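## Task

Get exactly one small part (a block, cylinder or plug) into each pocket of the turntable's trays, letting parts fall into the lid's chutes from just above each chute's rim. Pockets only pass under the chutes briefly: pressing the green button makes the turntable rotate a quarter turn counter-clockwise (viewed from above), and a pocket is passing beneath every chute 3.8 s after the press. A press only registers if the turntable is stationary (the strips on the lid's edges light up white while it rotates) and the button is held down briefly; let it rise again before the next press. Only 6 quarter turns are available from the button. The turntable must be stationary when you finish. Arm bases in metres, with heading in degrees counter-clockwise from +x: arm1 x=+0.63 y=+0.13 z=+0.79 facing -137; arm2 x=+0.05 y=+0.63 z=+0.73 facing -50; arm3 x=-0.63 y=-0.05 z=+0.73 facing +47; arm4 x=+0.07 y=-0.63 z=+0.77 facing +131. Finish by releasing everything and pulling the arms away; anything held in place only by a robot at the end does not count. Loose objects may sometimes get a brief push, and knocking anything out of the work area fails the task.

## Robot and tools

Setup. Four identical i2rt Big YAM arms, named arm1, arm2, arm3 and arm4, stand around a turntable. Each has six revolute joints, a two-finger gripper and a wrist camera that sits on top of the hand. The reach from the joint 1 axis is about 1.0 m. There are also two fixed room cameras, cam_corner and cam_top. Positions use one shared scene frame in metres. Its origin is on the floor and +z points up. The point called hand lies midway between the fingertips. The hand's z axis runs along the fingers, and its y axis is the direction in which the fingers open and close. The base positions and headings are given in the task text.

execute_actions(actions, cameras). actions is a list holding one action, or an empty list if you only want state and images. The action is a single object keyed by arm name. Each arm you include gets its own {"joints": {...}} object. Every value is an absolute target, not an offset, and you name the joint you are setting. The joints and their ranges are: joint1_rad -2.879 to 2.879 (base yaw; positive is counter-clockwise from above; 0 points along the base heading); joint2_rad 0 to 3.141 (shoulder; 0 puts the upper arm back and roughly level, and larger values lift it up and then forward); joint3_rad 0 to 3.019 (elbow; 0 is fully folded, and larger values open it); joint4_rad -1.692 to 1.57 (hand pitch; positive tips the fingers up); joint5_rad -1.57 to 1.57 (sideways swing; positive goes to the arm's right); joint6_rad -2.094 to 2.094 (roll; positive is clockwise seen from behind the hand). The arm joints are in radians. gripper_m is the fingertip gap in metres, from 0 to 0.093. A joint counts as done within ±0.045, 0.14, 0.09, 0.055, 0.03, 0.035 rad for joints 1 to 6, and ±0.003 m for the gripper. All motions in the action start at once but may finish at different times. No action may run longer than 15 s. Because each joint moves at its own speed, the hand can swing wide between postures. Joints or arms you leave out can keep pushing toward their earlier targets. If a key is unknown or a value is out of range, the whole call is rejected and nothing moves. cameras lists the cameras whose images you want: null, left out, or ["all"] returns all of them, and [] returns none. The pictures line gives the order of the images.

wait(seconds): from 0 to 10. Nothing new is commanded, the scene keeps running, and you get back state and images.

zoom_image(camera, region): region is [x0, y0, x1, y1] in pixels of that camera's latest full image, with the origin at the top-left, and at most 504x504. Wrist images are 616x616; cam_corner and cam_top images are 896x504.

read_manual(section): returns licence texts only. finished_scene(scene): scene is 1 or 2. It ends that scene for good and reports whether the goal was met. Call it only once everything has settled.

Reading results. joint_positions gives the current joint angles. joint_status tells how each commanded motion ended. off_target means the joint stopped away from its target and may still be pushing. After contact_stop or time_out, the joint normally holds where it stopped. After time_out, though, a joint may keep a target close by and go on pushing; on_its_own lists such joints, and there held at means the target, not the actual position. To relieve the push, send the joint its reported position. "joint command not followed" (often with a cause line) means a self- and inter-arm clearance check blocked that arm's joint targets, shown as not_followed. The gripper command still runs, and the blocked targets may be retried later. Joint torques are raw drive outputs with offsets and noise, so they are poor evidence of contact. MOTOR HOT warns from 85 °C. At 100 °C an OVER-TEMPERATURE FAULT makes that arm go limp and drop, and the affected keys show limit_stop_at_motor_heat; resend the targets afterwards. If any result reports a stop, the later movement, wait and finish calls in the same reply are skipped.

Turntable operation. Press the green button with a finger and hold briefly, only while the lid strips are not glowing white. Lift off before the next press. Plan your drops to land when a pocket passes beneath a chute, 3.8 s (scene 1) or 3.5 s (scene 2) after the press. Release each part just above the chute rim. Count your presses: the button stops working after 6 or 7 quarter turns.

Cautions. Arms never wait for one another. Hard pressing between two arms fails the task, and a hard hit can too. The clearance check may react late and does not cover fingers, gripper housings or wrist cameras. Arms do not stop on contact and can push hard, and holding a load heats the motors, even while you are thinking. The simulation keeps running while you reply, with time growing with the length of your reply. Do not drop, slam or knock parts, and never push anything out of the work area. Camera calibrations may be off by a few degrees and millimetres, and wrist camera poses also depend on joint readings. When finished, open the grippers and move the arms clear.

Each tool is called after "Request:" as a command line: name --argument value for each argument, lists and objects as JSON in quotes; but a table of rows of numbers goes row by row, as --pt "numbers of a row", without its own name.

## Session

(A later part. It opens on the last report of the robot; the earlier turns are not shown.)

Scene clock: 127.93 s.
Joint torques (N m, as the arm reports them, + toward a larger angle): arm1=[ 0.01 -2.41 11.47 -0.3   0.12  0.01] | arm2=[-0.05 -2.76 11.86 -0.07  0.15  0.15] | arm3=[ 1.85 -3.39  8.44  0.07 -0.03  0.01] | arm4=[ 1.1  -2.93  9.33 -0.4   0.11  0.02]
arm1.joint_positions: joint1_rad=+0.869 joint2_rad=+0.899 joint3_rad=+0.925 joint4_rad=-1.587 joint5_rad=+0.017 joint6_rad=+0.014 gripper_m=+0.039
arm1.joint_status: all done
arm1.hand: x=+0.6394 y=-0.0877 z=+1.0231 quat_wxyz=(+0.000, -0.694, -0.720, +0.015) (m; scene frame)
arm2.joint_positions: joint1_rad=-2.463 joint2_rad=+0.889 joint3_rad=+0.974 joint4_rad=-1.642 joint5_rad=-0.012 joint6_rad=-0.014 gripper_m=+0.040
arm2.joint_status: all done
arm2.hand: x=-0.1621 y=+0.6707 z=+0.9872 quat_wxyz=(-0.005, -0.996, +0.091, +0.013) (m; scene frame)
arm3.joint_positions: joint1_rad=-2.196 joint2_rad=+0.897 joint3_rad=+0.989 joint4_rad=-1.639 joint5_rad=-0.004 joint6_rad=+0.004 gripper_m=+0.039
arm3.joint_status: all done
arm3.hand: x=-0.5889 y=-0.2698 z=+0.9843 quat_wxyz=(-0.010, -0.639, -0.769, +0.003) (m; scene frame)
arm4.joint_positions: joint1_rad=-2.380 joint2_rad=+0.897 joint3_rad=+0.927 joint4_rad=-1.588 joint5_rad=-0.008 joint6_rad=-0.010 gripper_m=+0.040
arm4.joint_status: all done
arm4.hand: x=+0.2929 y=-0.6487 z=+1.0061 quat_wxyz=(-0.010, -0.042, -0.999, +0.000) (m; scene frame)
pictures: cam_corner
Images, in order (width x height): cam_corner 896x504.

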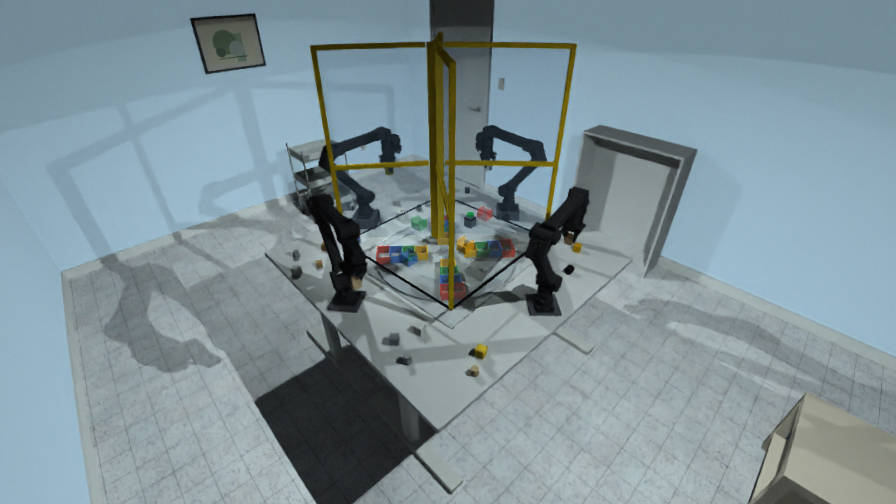

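Request:
execute_actions --actions '[{"arm1":{"joints":{"joint1_rad":-0.46}},"arm2":{"joints":{"joint1_rad":-0.83}},"arm3":{"joints":{"joint1_rad":-0.715}},"arm4":{"joints":{"joint1_rad":-0.468}}}]'

Scene clock: 148.47 s.
Joint torques (N m, as the arm reports them, + toward a larger angle): arm1=[-1.47 -2.76 11.33 -0.3   0.1  -0.01] | arm2=[ 0.9  -2.83 11.93  0.01  0.15  0.13] | arm3=[ 2.11 -2.76  8.55  0.05  0.    0.04] | arm4=[ 1.17 -3.47  9.51 -0.39  0.08  0.  ]
arm1.joint_positions: joint1_rad=-0.451 joint2_rad=+0.899 joint3_rad=+0.925 joint4_rad=-1.587 joint5_rad=+0.017 joint6_rad=+0.012 gripper_m=+0.039
arm1.joint_status: all done
arm1.hand: x=+0.4169 y=+0.0721 z=+1.0224 quat_wxyz=(+0.002, -0.989, -0.145, +0.009) (m; scene frame)
arm2.joint_positions: joint1_rad=-0.835 joint2_rad=+0.889 joint3_rad=+0.974 joint4_rad=-1.642 joint5_rad=-0.013 joint6_rad=-0.012 gripper_m=+0.040
arm2.joint_status: all done
arm2.hand: x=+0.0252 y=+0.4113 z=+0.9846 quat_wxyz=(-0.005, -0.750, -0.661, +0.004) (m; scene frame)
arm3.joint_positions: joint1_rad=-0.723 joint2_rad=+0.899 joint3_rad=+0.989 joint4_rad=-1.639 joint5_rad=-0.004 joint6_rad=+0.004 gripper_m=+0.039
arm3.joint_status: all done
arm3.hand: x=-0.4067 y=-0.0285 z=+0.9859 quat_wxyz=(-0.013, +0.043, -0.999, -0.005) (m; scene frame)
arm4.joint_positions: joint1_rad=-0.471 joint2_rad=+0.898 joint3_rad=+0.927 joint4_rad=-1.588 joint5_rad=-0.008 joint6_rad=-0.008 gripper_m=+0.040
arm4.joint_status: all done
arm4.hand: x=+0.0151 y=-0.4116 z=+1.0029 quat_wxyz=(+0.000, +0.791, -0.612, -0.003) (m; scene frame)
pictures: arm1_cam_wrist, arm2_cam_wrist, arm3_cam_wrist, arm4_cam_wrist, cam_corner, cam_top
camera_calibration (this result's frames):
arm1_cam_wrist: T_world_to_cam=[[-0.275109, 0.961123, 0.0236295, 0.0162896], [0.787054, 0.211033, 0.579664, -0.933908], [0.552142, 0.178068, -0.814513, 0.711591], [0, 0, 0, 1]] pos_world=[0.346619, 0.0547172, 1.12057]
arm2_cam_wrist: T_world_to_cam=[[-0.990178, 0.139355, -0.0113102, -0.0172952], [0.107583, 0.811088, 0.574946, -0.898655], [0.0892949, 0.568082, -0.818113, 0.693382], [0, 0, 0, 1]] pos_world=[0.0176389, 0.3374, 1.08375]
arm3_cam_wrist: T_world_to_cam=[[0.0882867, -0.99609, 0.00304977, 0.00500488], [-0.822022, -0.0711286, 0.564995, -0.886596], [-0.56257, -0.0523886, -0.825088, 0.710695], [0, 0, 0, 1]] pos_world=[-0.329429, -0.0208448, 1.08729]
arm4_cam_wrist: T_world_to_cam=[[0.971343, 0.237553, 0.00781889, 0.0707365], [0.187923, -0.78772, 0.58667, -0.910892], [0.145524, -0.568389, -0.809788, 0.699067], [0, 0, 0, 1]] pos_world=[0.000737345, -0.33699, 1.09994]
Images, in order (width x height): arm1_cam_wrist 616x616, arm2_cam_wrist 616x616, arm3_cam_wrist 616x616, arm4_cam_wrist 616x616, cam_corner 896x504, cam_top 896x504.

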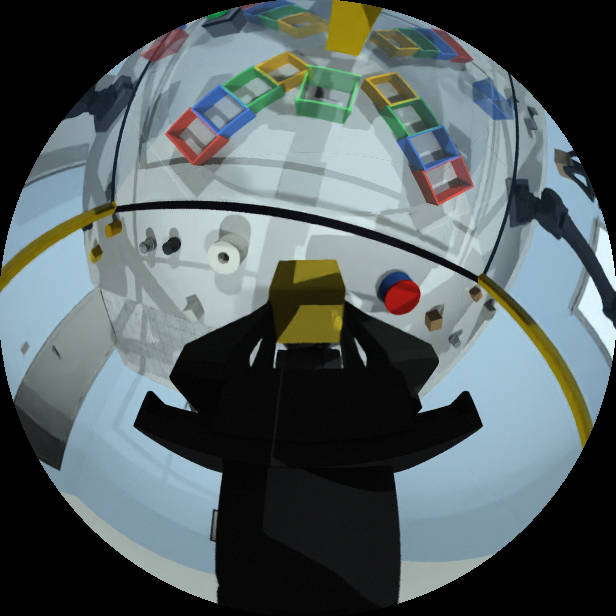

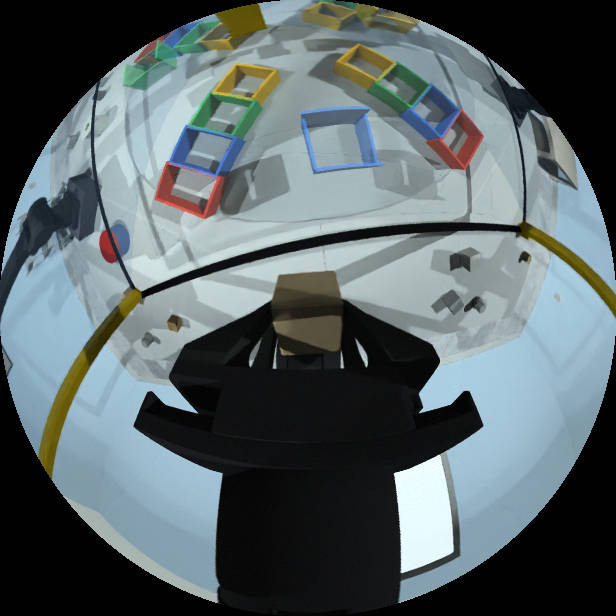

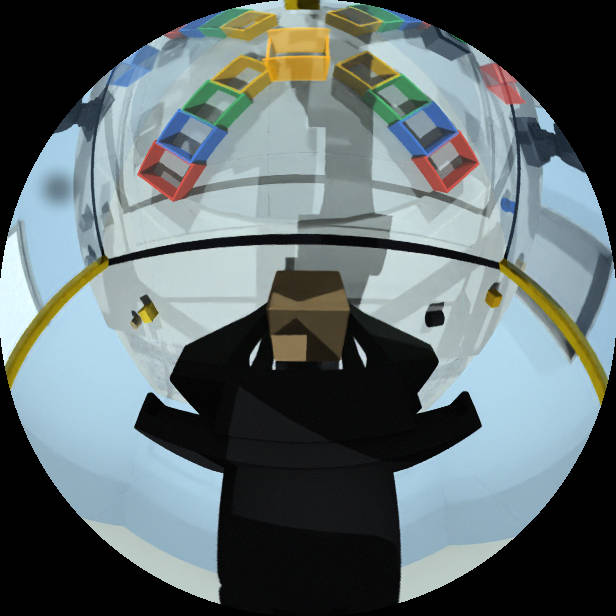

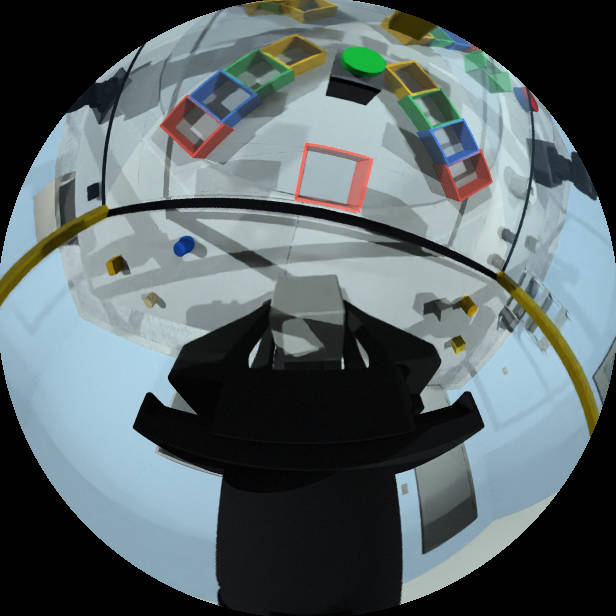

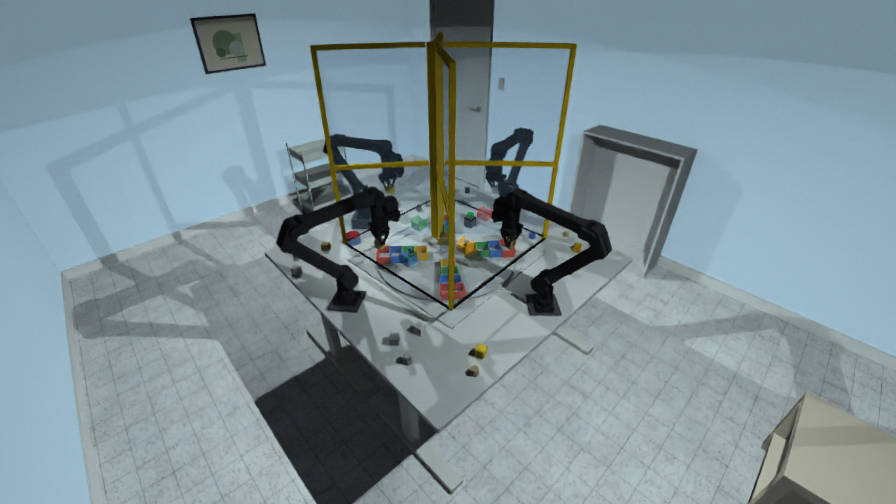

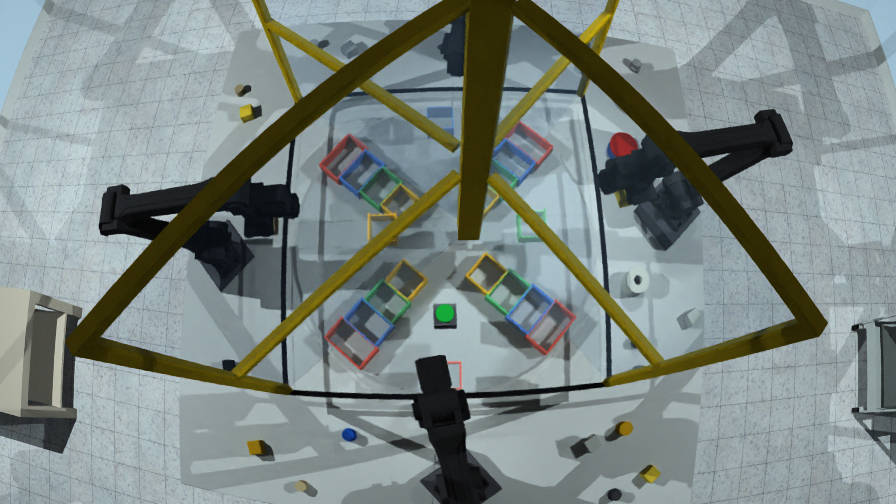

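Request:
execute_actions --actions '[{"arm1":{"joints":{"joint1_rad":-0.53,"joint2_rad":1.505,"joint3_rad":1.275,"joint4_rad":-1.31,"joint6_rad":0.21}},"arm2":{"joints":{"joint1_rad":-0.925,"joint2_rad":1.255,"joint3_rad":1.17,"joint4_rad":-1.475,"joint6_rad":-0.21}},"arm3":{"joints":{"joint1_rad":-0.695,"joint2_rad":1.38,"joint3_rad":1.24,"joint4_rad":-1.01,"joint6_rad":0.1}},"arm4":{"joints":{"joint1_rad":-0.597,"joint2_rad":1.169,"joint3_rad":1.005,"joint4_rad":-1.38,"joint6_rad":0.13}}}]'

Scene clock: 171.53 s.
Joint torques (N m, as the arm reports them, + toward a larger angle): arm1=[ -1.33 -15.46  11.35   0.63   0.12   0.22] | arm2=[ 0.24 -9.02 12.8   0.34  0.14 -0.21] | arm3=[  2.4  -12.32  11.16   1.89   0.     0.09] | arm4=[ 0.54 -8.91 11.62  0.32  0.11  0.04]
arm1.joint_positions: joint1_rad=-0.521 joint2_rad=+1.524 joint3_rad=+1.244 joint4_rad=-1.319 joint5_rad=+0.017 joint6_rad=+0.197 gripper_m=+0.039
arm1.joint_status: all done
arm1.hand: x=+0.2096 y=+0.0386 z=+0.9510 quat_wxyz=(+0.005, -1.000, -0.018, -0.010) (m; scene frame)
arm2.joint_positions: joint1_rad=-0.923 joint2_rad=+1.264 joint3_rad=+1.133 joint4_rad=-1.480 joint5_rad=-0.013 joint6_rad=-0.196 gripper_m=+0.040
arm2.joint_status: all done
arm2.hand: x=-0.0216 y=+0.2969 z=+0.9471 quat_wxyz=(+0.010, -0.718, -0.696, -0.018) (m; scene frame)
arm3.joint_positions: joint1_rad=-0.707 joint2_rad=+1.392 joint3_rad=+1.202 joint4_rad=-1.030 joint5_rad=-0.004 joint6_rad=+0.091 gripper_m=+0.039
arm3.joint_status: all done
arm3.hand: x=-0.1526 y=+0.0023 z=+0.9411 quat_wxyz=(-0.175, +0.007, -0.984, -0.022) (m; scene frame)
arm4.joint_positions: joint1_rad=-0.598 joint2_rad=+1.186 joint3_rad=+0.945 joint4_rad=-1.391 joint5_rad=-0.008 joint6_rad=+0.120 gripper_m=+0.040
arm4.joint_status: all done
arm4.hand: x=+0.0347 y=-0.3325 z=+0.9387 quat_wxyz=(+0.022, +0.706, -0.708, +0.026) (m; scene frame)
pictures: arm1_cam_wrist, arm2_cam_wrist, arm3_cam_wrist, arm4_cam_wrist, cam_corner, cam_top
camera_calibration (this result's frames):
arm1_cam_wrist: T_world_to_cam=[[-0.0245046, 0.999314, 0.0277509, -0.0647634], [0.792552, 0.00250038, 0.609799, -0.744054], [0.609312, 0.0369369, -0.79207, 0.746073], [0, 0, 0, 1]] pos_world=[0.133524, 0.0390218, 1.04646]
arm2_cam_wrist: T_world_to_cam=[[-0.998798, 0.045355, -0.0185697, -0.0135105], [0.0242593, 0.786762, 0.61678, -0.813461], [0.042584, 0.615588, -0.786917, 0.687321], [0, 0, 0, 1]] pos_world=[-0.0230291, 0.217506, 1.04234]
arm3_cam_wrist: T_world_to_cam=[[0.0202606, -0.999409, -0.0277556, 0.0319266], [-0.962129, -0.027038, 0.271251, -0.395184], [-0.271842, 0.0212087, -0.962108, 0.991398], [0, 0, 0, 1]] pos_world=[-0.111362, 0.000196399, 1.06191]
arm4_cam_wrist: T_world_to_cam=[[0.999734, -0.014755, 0.0177258, -0.0607801], [-0.0227027, -0.764958, 0.64368, -0.853189], [0.00406204, -0.643911, -0.76509, 0.627007], [0, 0, 0, 1]] pos_world=[0.0388473, -0.249815, 1.02997]
Images, in order (width x height): arm1_cam_wrist 616x616, arm2_cam_wrist 616x616, arm3_cam_wrist 616x616, arm4_cam_wrist 616x616, cam_corner 896x504, cam_top 896x504.

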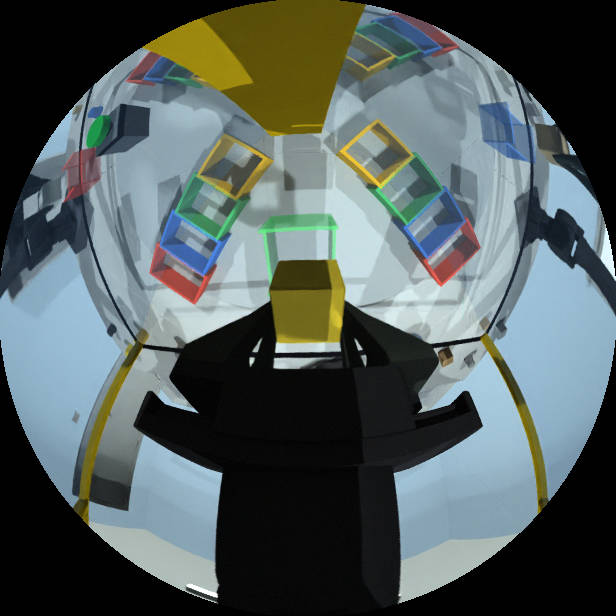

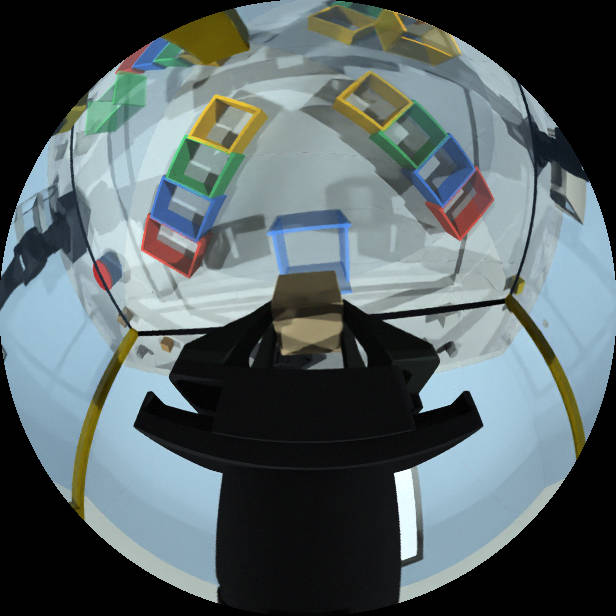

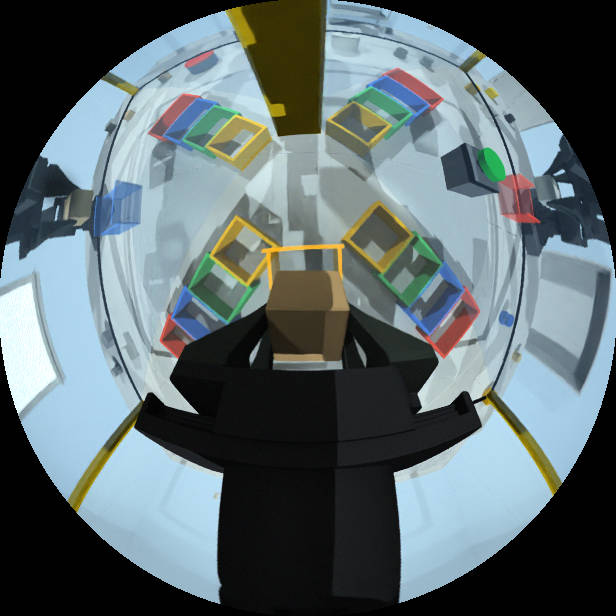

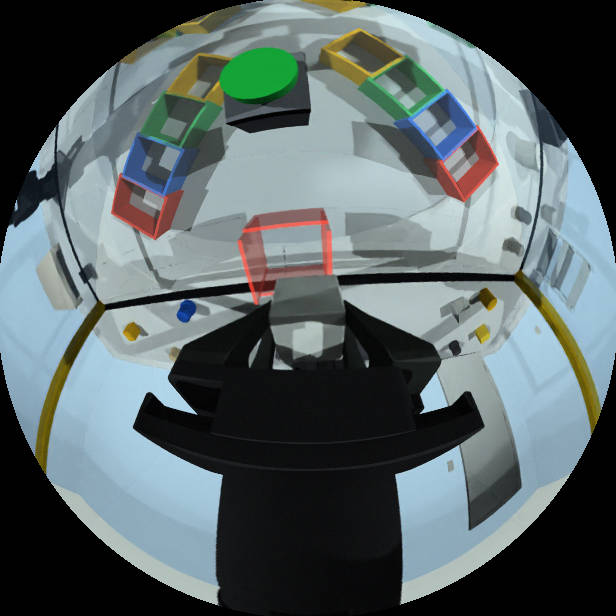

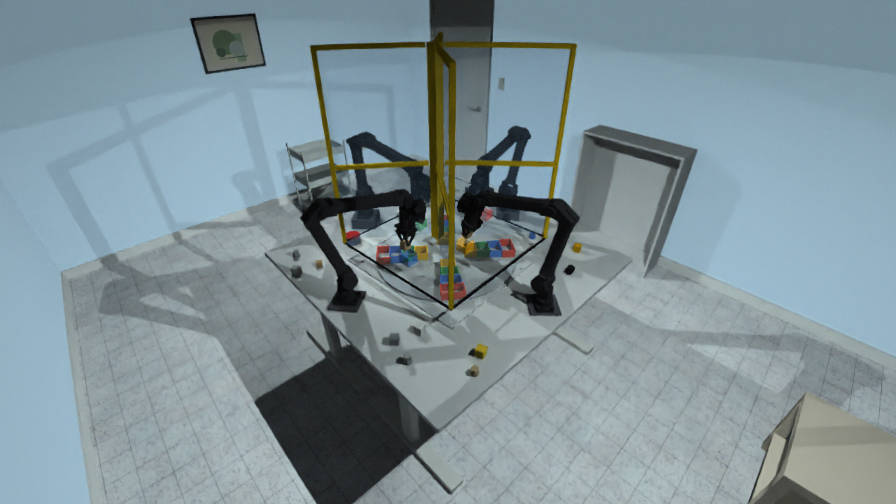

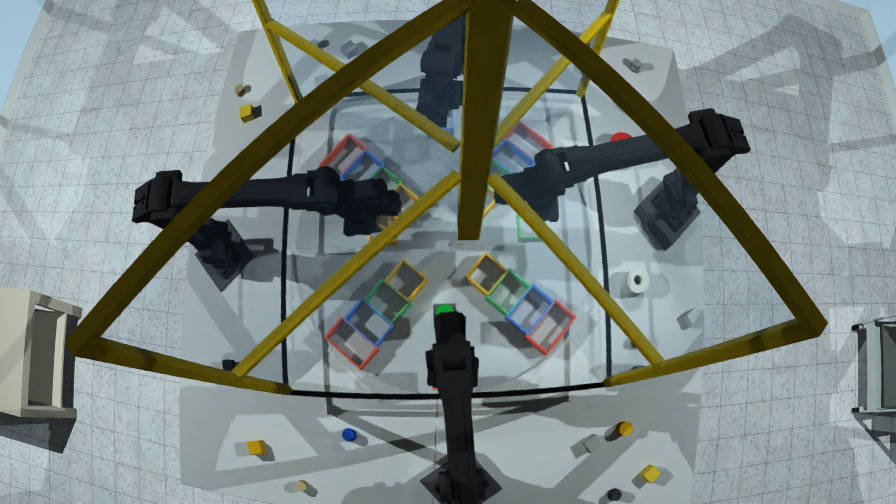

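Request:
execute_actions --actions '[{"arm3":{"joints":{"joint1_rad":-0.685,"joint3_rad":1.27}},"arm4":{"joints":{"joint1_rad":-0.572,"joint2_rad":1.3,"joint3_rad":1.42,"joint4_rad":-1.43}}}]' --cameras '[]'

Request:
execute_actions --actions '[{"arm4":{"joints":{"joint2_rad":1.495}}}]' --cameras '["arm3_cam_wrist","arm4_cam_wrist","cam_corner"]'

Scene clock: 203.07 s.
Joint torques (N m, as the arm reports them, + toward a larger angle): arm1=[ -1.38 -15.44  11.43   0.61   0.12   0.23] | arm2=[ 0.47 -8.9  12.73  0.24  0.13 -0.22] | arm3=[  2.47 -12.96  13.06   2.07   0.     0.1 ] | arm4=[  1.03 -10.65  11.83   0.28   0.08   0.01]
arm1.joint_positions: joint1_rad=-0.521 joint2_rad=+1.524 joint3_rad=+1.244 joint4_rad=-1.319 joint5_rad=+0.017 joint6_rad=+0.197 gripper_m=+0.039
arm1.joint_status: not commanded
arm1.hand: x=+0.2096 y=+0.0386 z=+0.9510 quat_wxyz=(+0.005, -1.000, -0.018, -0.010) (m; scene frame)
arm2.joint_positions: joint1_rad=-0.923 joint2_rad=+1.264 joint3_rad=+1.133 joint4_rad=-1.480 joint5_rad=-0.013 joint6_rad=-0.196 gripper_m=+0.040
arm2.joint_status: not commanded
arm2.hand: x=-0.0216 y=+0.2969 z=+0.9471 quat_wxyz=(+0.010, -0.718, -0.696, -0.018) (m; scene frame)
arm3.joint_positions: joint1_rad=-0.697 joint2_rad=+1.392 joint3_rad=+1.202 joint4_rad=-1.030 joint5_rad=-0.004 joint6_rad=+0.091 gripper_m=+0.039
arm3.joint_status: all done
arm3.hand: x=-0.1531 y=+0.0072 z=+0.9411 quat_wxyz=(-0.175, +0.012, -0.984, -0.023) (m; scene frame)
arm4.joint_positions: joint1_rad=-0.578 joint2_rad=+1.307 joint3_rad=+1.367 joint4_rad=-1.420 joint5_rad=-0.008 joint6_rad=+0.120 gripper_m=+0.040
arm4.joint_status: all done
arm4.hand: x=+0.0112 y=-0.2111 z=+1.0634 quat_wxyz=(-0.061, +0.710, -0.697, -0.081) (m; scene frame)
pictures: none
No camera images: the call's "cameras" was empty. Leave "cameras" out to get every camera's image.

Scene clock: 204.23 s.
Joint torques (N m, as the arm reports them, + toward a larger angle): arm1=[ -1.42 -15.44  11.42   0.6    0.12   0.23] | arm2=[ 0.43 -9.14 12.73  0.3   0.15 -0.2 ] | arm3=[  2.86 -12.74  13.07   2.06   0.01   0.12] | arm4=[  0.9  -14.24  11.48  -0.24   0.1    0.  ]
arm1.joint_positions: joint1_rad=-0.521 joint2_rad=+1.524 joint3_rad=+1.244 joint4_rad=-1.319 joint5_rad=+0.017 joint6_rad=+0.197 gripper_m=+0.039
arm1.joint_status: not commanded
arm1.hand: x=+0.2096 y=+0.0386 z=+0.9510 quat_wxyz=(+0.005, -1.000, -0.018, -0.010) (m; scene frame)
arm2.joint_positions: joint1_rad=-0.923 joint2_rad=+1.264 joint3_rad=+1.133 joint4_rad=-1.480 joint5_rad=-0.013 joint6_rad=-0.196 gripper_m=+0.040
arm2.joint_status: not commanded
arm2.hand: x=-0.0216 y=+0.2969 z=+0.9471 quat_wxyz=(+0.010, -0.718, -0.696, -0.018) (m; scene frame)
arm3.joint_positions: joint1_rad=-0.697 joint2_rad=+1.392 joint3_rad=+1.202 joint4_rad=-1.030 joint5_rad=-0.004 joint6_rad=+0.091 gripper_m=+0.039
arm3.joint_status: not commanded
arm3.hand: x=-0.1531 y=+0.0072 z=+0.9411 quat_wxyz=(-0.175, +0.012, -0.984, -0.023) (m; scene frame)
arm4.joint_positions: joint1_rad=-0.578 joint2_rad=+1.517 joint3_rad=+1.367 joint4_rad=-1.420 joint5_rad=-0.008 joint6_rad=+0.120 gripper_m=+0.040
arm4.joint_status: all done
arm4.hand: x=+0.0082 y=-0.1861 z=+0.9763 quat_wxyz=(+0.003, +0.713, -0.701, +0.002) (m; scene frame)
pictures: arm3_cam_wrist, arm4_cam_wrist, cam_corner
camera_calibration (this result's frames):
arm3_cam_wrist: T_world_to_cam=[[0.0301966, -0.999156, -0.0278477, 0.0384645], [-0.961822, -0.0366273, 0.271212, -0.395434], [-0.272003, 0.0185949, -0.962117, 0.99117], [0, 0, 0, 1]] pos_world=[-0.111897, 0.00551765, 1.06194]
arm4_cam_wrist: T_world_to_cam=[[0.999944, 0.00454016, 0.00959691, -0.0212323], [-0.00208324, -0.802464, 0.596696, -0.727284], [0.0104103, -0.596683, -0.80241, 0.795301], [0, 0, 0, 1]] pos_world=[0.0114367, -0.10898, 1.07233]
Images, in order (width x height): arm3_cam_wrist 616x616, arm4_cam_wrist 616x616, cam_corner 896x504.

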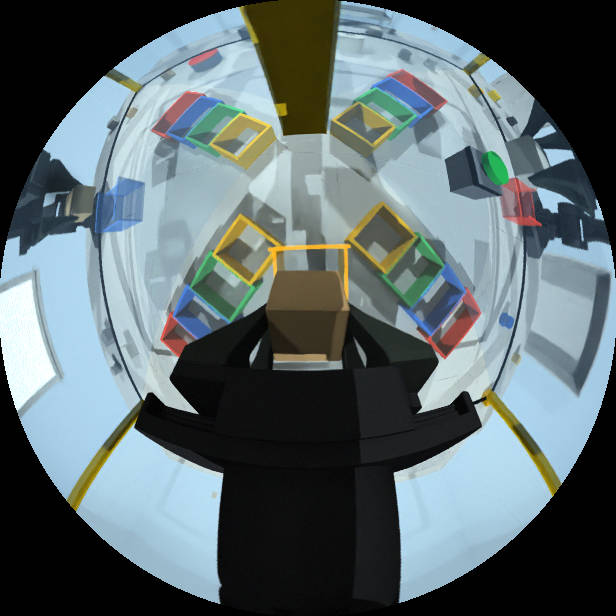

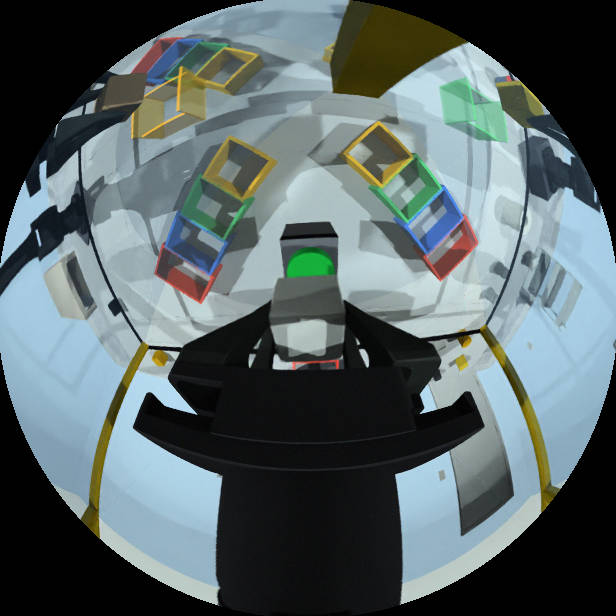

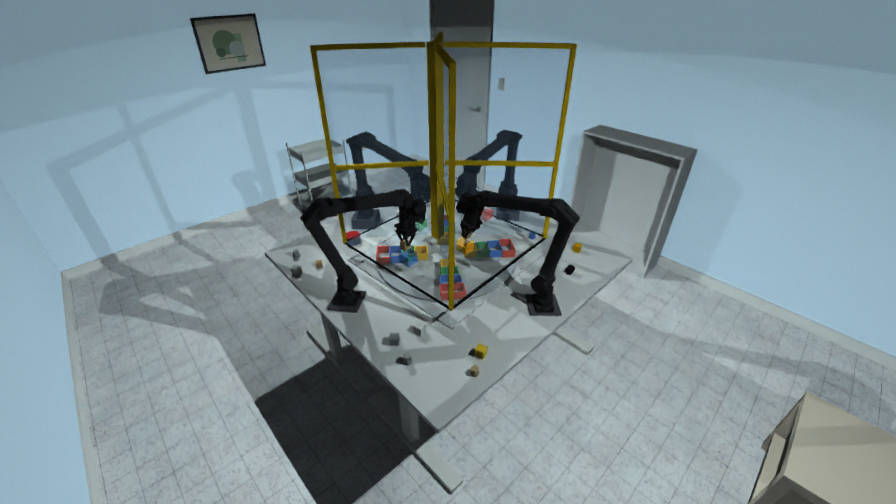

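Request:
execute_actions --actions '[{"arm3":{"joints":{"joint4_rad":-0.97}},"arm4":{"joints":{"joint2_rad":1.6}}}]' --cameras '["cam_top","arm3_cam_wrist"]'

Request:
execute_actions --actions '[{"arm4":{"joints":{"joint2_rad":1.42}}}]' --cameras '["cam_top"]'

Request:
execute_actions --actions '[{"arm4":{"joints":{"joint2_rad":1.15,"joint3_rad":0.97,"joint4_rad":-1.355}}}]' --cameras '["cam_top"]'

Request:
wait --seconds 1

Request:
execute_actions --actions '[]' --cameras '["cam_top"]'

Scene clock: 217.93 s.
Joint torques (N m, as the arm reports them, + toward a larger angle): arm1=[ -1.38 -15.43  11.4    0.6    0.12   0.23] | arm2=[ 0.38 -8.91 12.71  0.24  0.15 -0.19] | arm3=[  2.63 -12.85  12.76   2.22  -0.01   0.09] | arm4=[  1.54 -13.25  10.77  -0.2    0.25   0.02]
arm1.joint_positions: joint1_rad=-0.521 joint2_rad=+1.524 joint3_rad=+1.244 joint4_rad=-1.319 joint5_rad=+0.017 joint6_rad=+0.197 gripper_m=+0.039
arm1.joint_status: not commanded
arm1.hand: x=+0.2096 y=+0.0386 z=+0.9510 quat_wxyz=(+0.005, -1.000, -0.018, -0.010) (m; scene frame)
arm2.joint_positions: joint1_rad=-0.923 joint2_rad=+1.264 joint3_rad=+1.133 joint4_rad=-1.480 joint5_rad=-0.013 joint6_rad=-0.196 gripper_m=+0.040
arm2.joint_status: not commanded
arm2.hand: x=-0.0216 y=+0.2969 z=+0.9471 quat_wxyz=(+0.010, -0.718, -0.696, -0.018) (m; scene frame)
arm3.joint_positions: joint1_rad=-0.697 joint2_rad=+1.392 joint3_rad=+1.206 joint4_rad=-0.990 joint5_rad=-0.004 joint6_rad=+0.091 gripper_m=+0.039
arm3.joint_status: all done
arm3.hand: x=-0.1428 y=+0.0084 z=+0.9468 quat_wxyz=(-0.197, +0.012, -0.980, -0.025) (m; scene frame)
arm4.joint_positions: joint1_rad=-0.579 joint2_rad=+1.598 joint3_rad=+1.370 joint4_rad=-1.425 joint5_rad=-0.010 joint6_rad=+0.120 gripper_m=+0.040
arm4.joint_status: all done
arm4.hand: x=+0.0077 y=-0.1816 z=+0.9430 quat_wxyz=(+0.030, +0.712, -0.701, +0.034) (m; scene frame)
pictures: arm3_cam_wrist, cam_top
camera_calibration (this result's frames):
arm3_cam_wrist: T_world_to_cam=[[0.0312836, -0.999011, -0.0315981, 0.0431905], [-0.972815, -0.0376904, 0.228497, -0.348082], [-0.229462, 0.0235909, -0.973032, 1.01584], [0, 0, 0, 1]] pos_world=[-0.106875, 0.00606398, 1.06934]
Images, in order (width x height): arm3_cam_wrist 616x616, cam_top 896x504.

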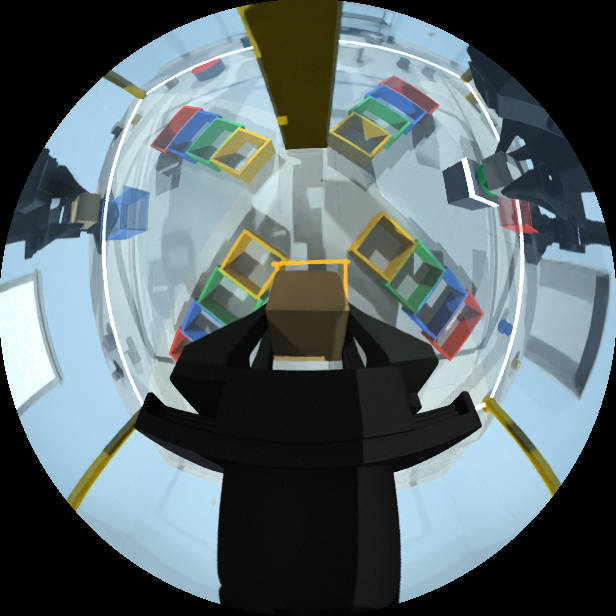

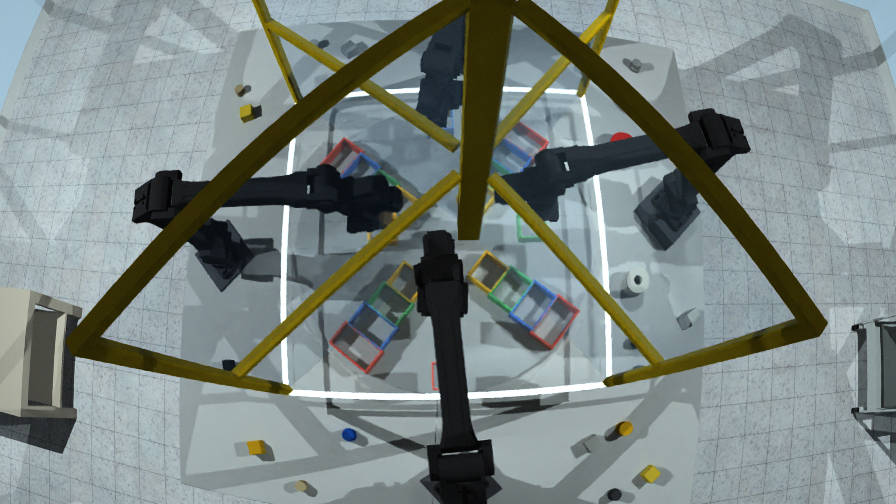

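Scene clock: 219.10 s.
Joint torques (N m, as the arm reports them, + toward a larger angle): arm1=[ -1.44 -15.47  11.42   0.61   0.13   0.23] | arm2=[ 0.51 -9.11 12.73  0.3   0.13 -0.22] | arm3=[  2.48 -12.73  12.77   2.09   0.02   0.07] | arm4=[  1.24 -10.96  11.46   0.11   0.25   0.05]
arm1.joint_positions: joint1_rad=-0.521 joint2_rad=+1.524 joint3_rad=+1.244 joint4_rad=-1.319 joint5_rad=+0.017 joint6_rad=+0.197 gripper_m=+0.039
arm1.joint_status: not commanded
arm1.hand: x=+0.2096 y=+0.0386 z=+0.9510 quat_wxyz=(+0.005, -1.000, -0.018, -0.010) (m; scene frame)
arm2.joint_positions: joint1_rad=-0.923 joint2_rad=+1.264 joint3_rad=+1.133 joint4_rad=-1.480 joint5_rad=-0.013 joint6_rad=-0.196 gripper_m=+0.040
arm2.joint_status: not commanded
arm2.hand: x=-0.0216 y=+0.2969 z=+0.9471 quat_wxyz=(+0.010, -0.718, -0.696, -0.018) (m; scene frame)
arm3.joint_positions: joint1_rad=-0.697 joint2_rad=+1.392 joint3_rad=+1.206 joint4_rad=-0.990 joint5_rad=-0.004 joint6_rad=+0.091 gripper_m=+0.039
arm3.joint_status: not commanded
arm3.hand: x=-0.1428 y=+0.0084 z=+0.9468 quat_wxyz=(-0.197, +0.012, -0.980, -0.025) (m; scene frame)
arm4.joint_positions: joint1_rad=-0.579 joint2_rad=+1.420 joint3_rad=+1.370 joint4_rad=-1.425 joint5_rad=-0.010 joint6_rad=+0.120 gripper_m=+0.040
arm4.joint_status: all done
arm4.hand: x=+0.0093 y=-0.1958 z=+1.0184 quat_wxyz=(-0.025, +0.712, -0.701, -0.037) (m; scene frame)
pictures: cam_top
Images, in order (width x height): cam_top 896x504.

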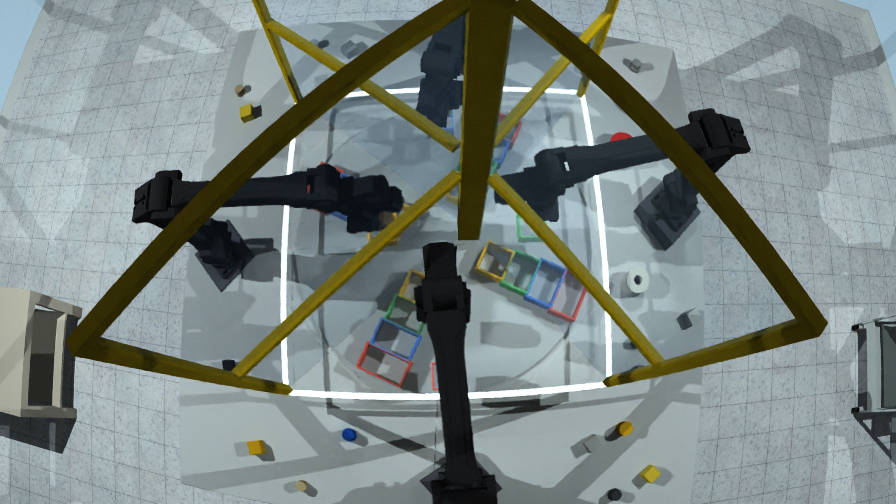

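Scene clock: 220.30 s.
Joint torques (N m, as the arm reports them, + toward a larger angle): arm1=[ -1.35 -15.42  11.43   0.6    0.13   0.23] | arm2=[ 0.46 -8.95 12.69  0.27  0.16 -0.2 ] | arm3=[  2.7  -13.07  12.92   2.13  -0.02   0.11] | arm4=[ 1.68 -7.54  8.3   0.43  0.25  0.04]
arm1.joint_positions: joint1_rad=-0.521 joint2_rad=+1.524 joint3_rad=+1.244 joint4_rad=-1.319 joint5_rad=+0.017 joint6_rad=+0.197 gripper_m=+0.039
arm1.joint_status: not commanded
arm1.hand: x=+0.2096 y=+0.0386 z=+0.9510 quat_wxyz=(+0.005, -1.000, -0.018, -0.010) (m; scene frame)
arm2.joint_positions: joint1_rad=-0.923 joint2_rad=+1.264 joint3_rad=+1.133 joint4_rad=-1.480 joint5_rad=-0.013 joint6_rad=-0.196 gripper_m=+0.040
arm2.joint_status: not commanded
arm2.hand: x=-0.0216 y=+0.2969 z=+0.9471 quat_wxyz=(+0.010, -0.718, -0.696, -0.018) (m; scene frame)
arm3.joint_positions: joint1_rad=-0.697 joint2_rad=+1.392 joint3_rad=+1.206 joint4_rad=-0.990 joint5_rad=-0.004 joint6_rad=+0.091 gripper_m=+0.039
arm3.joint_status: not commanded
arm3.hand: x=-0.1428 y=+0.0084 z=+0.9468 quat_wxyz=(-0.197, +0.012, -0.980, -0.025) (m; scene frame)
arm4.joint_positions: joint1_rad=-0.579 joint2_rad=+1.156 joint3_rad=+0.960 joint4_rad=-1.364 joint5_rad=-0.010 joint6_rad=+0.120 gripper_m=+0.040
arm4.joint_status: all done
arm4.hand: x=+0.0272 y=-0.3234 z=+0.9524 quat_wxyz=(+0.001, +0.713, -0.701, -0.003) (m; scene frame)
pictures: cam_top
Images, in order (width x height): cam_top 896x504.

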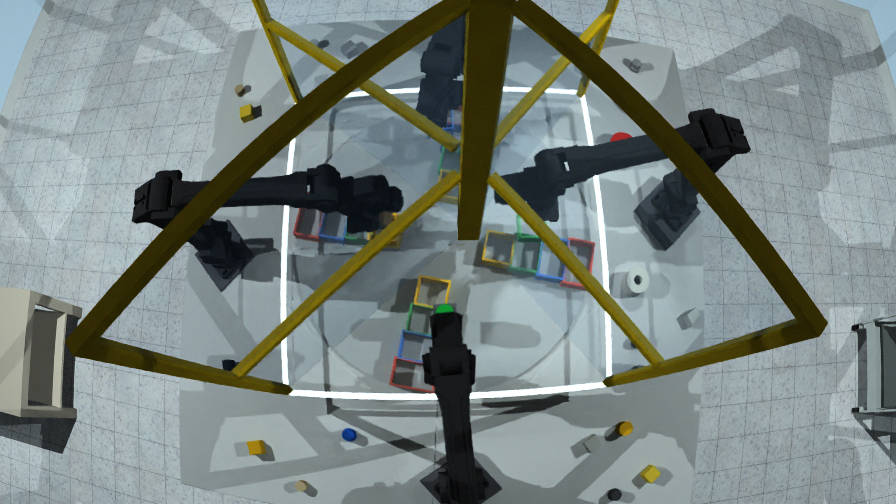

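Scene clock: 221.30 s.
Joint torques (N m, as the arm reports them, + toward a larger angle): arm1=[ -1.33 -15.43  11.41   0.6    0.12   0.23] | arm2=[ 0.38 -8.9  12.72  0.38  0.14 -0.21] | arm3=[  2.57 -12.9   12.72   2.18   0.01   0.08] | arm4=[ 0.92 -7.6   8.38  0.59  0.25  0.01]
arm1.joint_positions: joint1_rad=-0.521 joint2_rad=+1.524 joint3_rad=+1.244 joint4_rad=-1.319 joint5_rad=+0.017 joint6_rad=+0.197 gripper_m=+0.039
arm1.joint_status: not commanded
arm1.hand: x=+0.2096 y=+0.0386 z=+0.9510 quat_wxyz=(+0.005, -1.000, -0.018, -0.010) (m; scene frame)
arm2.joint_positions: joint1_rad=-0.923 joint2_rad=+1.264 joint3_rad=+1.133 joint4_rad=-1.480 joint5_rad=-0.013 joint6_rad=-0.196 gripper_m=+0.040
arm2.joint_status: not commanded
arm2.hand: x=-0.0216 y=+0.2969 z=+0.9471 quat_wxyz=(+0.010, -0.718, -0.696, -0.018) (m; scene frame)
arm3.joint_positions: joint1_rad=-0.697 joint2_rad=+1.392 joint3_rad=+1.206 joint4_rad=-0.990 joint5_rad=-0.004 joint6_rad=+0.091 gripper_m=+0.039
arm3.joint_status: not commanded
arm3.hand: x=-0.1428 y=+0.0084 z=+0.9468 quat_wxyz=(-0.197, +0.012, -0.980, -0.025) (m; scene frame)
arm4.joint_positions: joint1_rad=-0.579 joint2_rad=+1.156 joint3_rad=+0.960 joint4_rad=-1.364 joint5_rad=-0.010 joint6_rad=+0.120 gripper_m=+0.040
arm4.joint_status: all done
arm4.hand: x=+0.0272 y=-0.3234 z=+0.9524 quat_wxyz=(+0.001, +0.713, -0.701, -0.003) (m; scene frame)
wait: 1.00 s; at rest by 0.27 s
pictures: arm1_cam_wrist, arm2_cam_wrist, arm3_cam_wrist, arm4_cam_wrist, cam_corner, cam_top
camera_calibration (this result's frames):
arm1_cam_wrist: T_world_to_cam=[[-0.0245046, 0.999314, 0.0277509, -0.0647634], [0.792552, 0.00250038, 0.609799, -0.744054], [0.609312, 0.0369369, -0.79207, 0.746073], [0, 0, 0, 1]] pos_world=[0.133524, 0.0390218, 1.04646]
arm2_cam_wrist: T_world_to_cam=[[-0.998798, 0.045355, -0.0185697, -0.0135105], [0.0242593, 0.786762, 0.61678, -0.813461], [0.042584, 0.615588, -0.786917, 0.687321], [0, 0, 0, 1]] pos_world=[-0.0230291, 0.217506, 1.04234]
arm3_cam_wrist: T_world_to_cam=[[0.0312836, -0.999011, -0.0315981, 0.0431905], [-0.972815, -0.0376904, 0.228497, -0.348082], [-0.229462, 0.0235909, -0.973032, 1.01584], [0, 0, 0, 1]] pos_world=[-0.106875, 0.00606398, 1.06934]
arm4_cam_wrist: T_world_to_cam=[[0.999979, 0.00336221, 0.00554037, -0.0359022], [-0.000541923, -0.808521, 0.588467, -0.817276], [0.00645806, -0.588458, -0.808502, 0.702601], [0, 0, 0, 1]] pos_world=[0.0309212, -0.247213, 1.04919]
Images, in order (width x height): arm1_cam_wrist 616x616, arm2_cam_wrist 616x616, arm3_cam_wrist 616x616, arm4_cam_wrist 616x616, cam_corner 896x504, cam_top 896x504.

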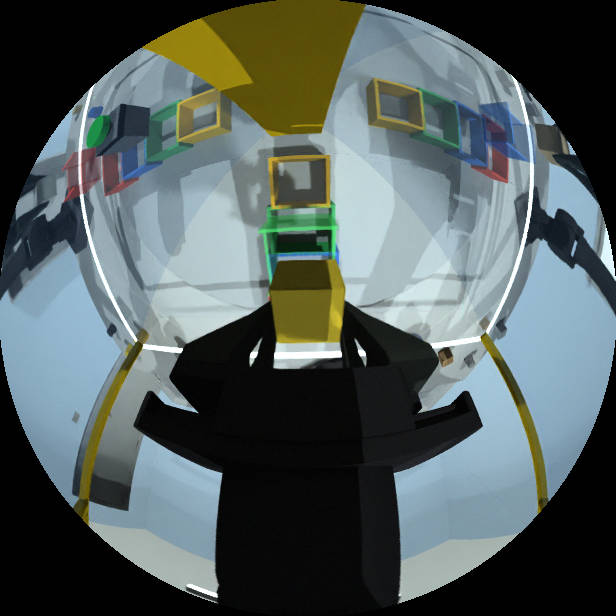

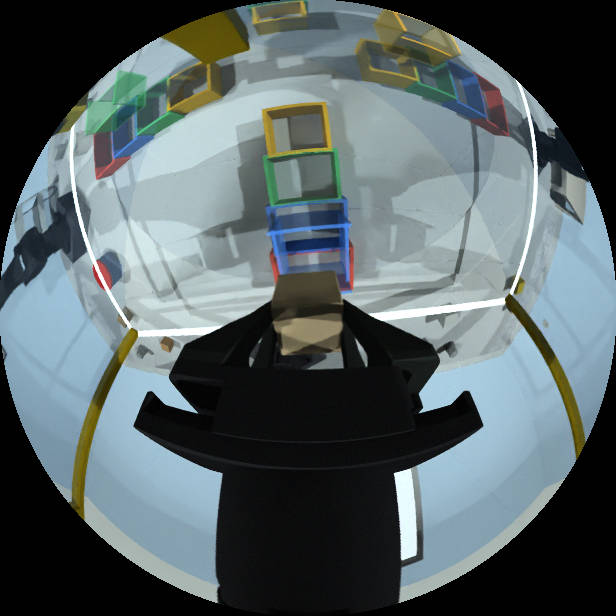

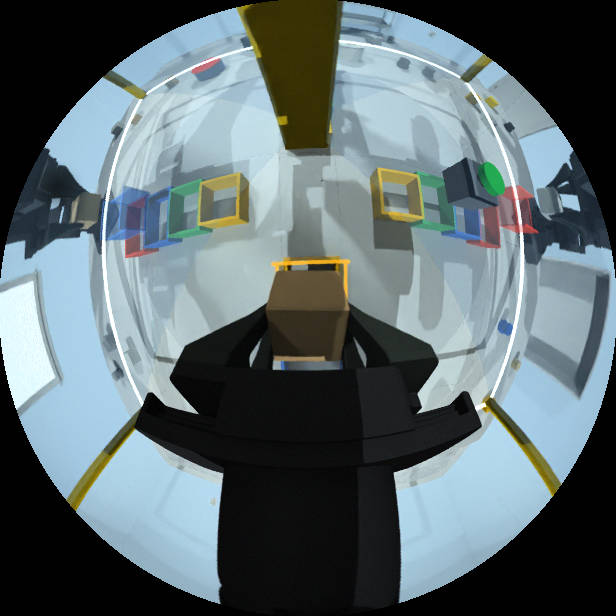

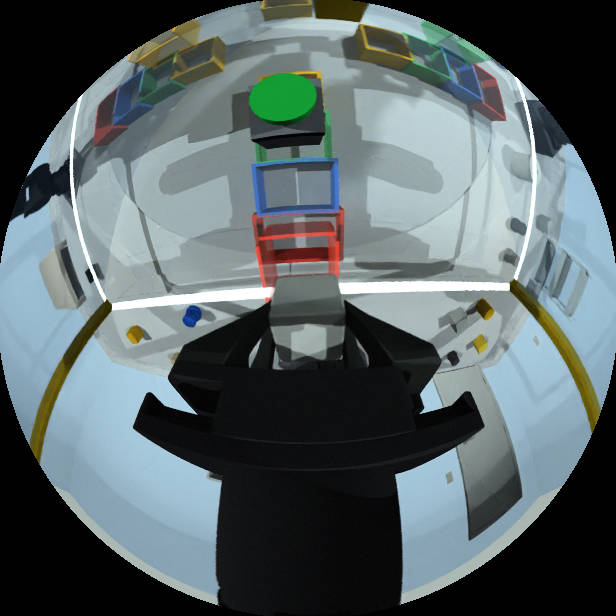

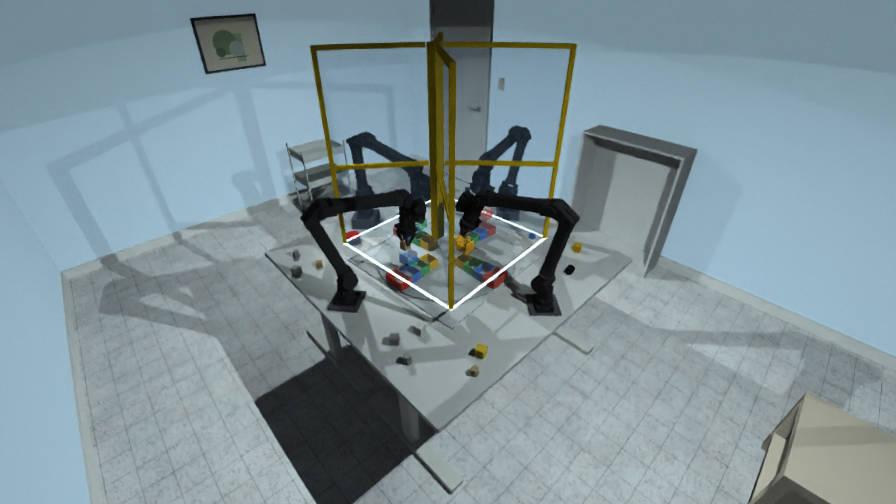

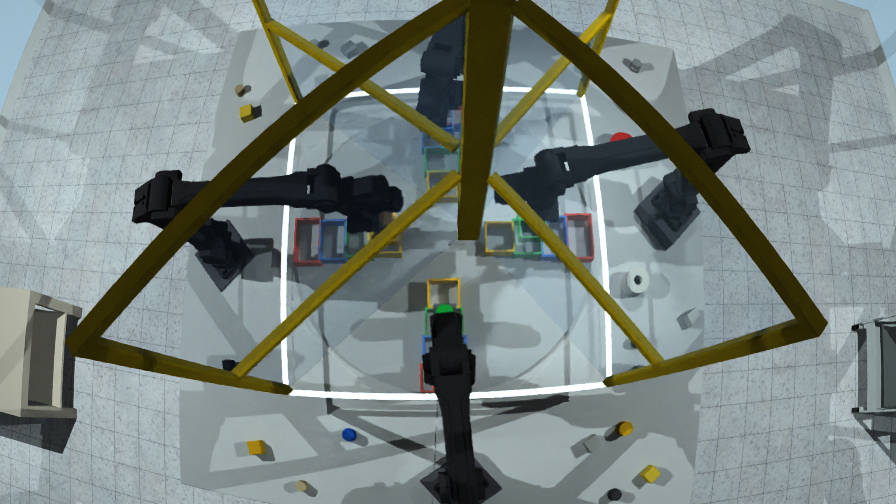

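Scene clock: 221.30 s.
Joint torques (N m, as the arm reports them, + toward a larger angle): arm1=[ -1.33 -15.43  11.41   0.6    0.12   0.23] | arm2=[ 0.38 -8.9  12.72  0.38  0.14 -0.21] | arm3=[  2.57 -12.9   12.72   2.18   0.01   0.08] | arm4=[ 0.92 -7.6   8.38  0.59  0.25  0.01]
arm1.joint_positions: joint1_rad=-0.521 joint2_rad=+1.524 joint3_rad=+1.244 joint4_rad=-1.319 joint5_rad=+0.017 joint6_rad=+0.197 gripper_m=+0.039
arm1.joint_status: not commanded
arm1.hand: x=+0.2096 y=+0.0386 z=+0.9510 quat_wxyz=(+0.005, -1.000, -0.018, -0.010) (m; scene frame)
arm2.joint_positions: joint1_rad=-0.923 joint2_rad=+1.264 joint3_rad=+1.133 joint4_rad=-1.480 joint5_rad=-0.013 joint6_rad=-0.196 gripper_m=+0.040
arm2.joint_status: not commanded
arm2.hand: x=-0.0216 y=+0.2969 z=+0.9471 quat_wxyz=(+0.010, -0.718, -0.696, -0.018) (m; scene frame)
arm3.joint_positions: joint1_rad=-0.697 joint2_rad=+1.392 joint3_rad=+1.206 joint4_rad=-0.990 joint5_rad=-0.004 joint6_rad=+0.091 gripper_m=+0.039
arm3.joint_status: not commanded
arm3.hand: x=-0.1428 y=+0.0084 z=+0.9468 quat_wxyz=(-0.197, +0.012, -0.980, -0.025) (m; scene frame)
arm4.joint_positions: joint1_rad=-0.579 joint2_rad=+1.156 joint3_rad=+0.960 joint4_rad=-1.364 joint5_rad=-0.010 joint6_rad=+0.120 gripper_m=+0.040
arm4.joint_status: all done
arm4.hand: x=+0.0272 y=-0.3234 z=+0.9524 quat_wxyz=(+0.001, +0.713, -0.701, -0.003) (m; scene frame)
pictures: cam_top
Images, in order (width x height): cam_top 896x504.

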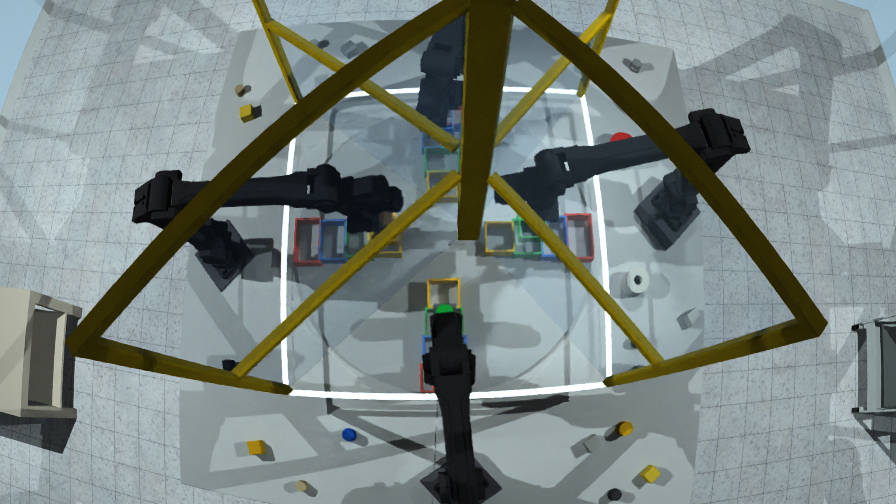

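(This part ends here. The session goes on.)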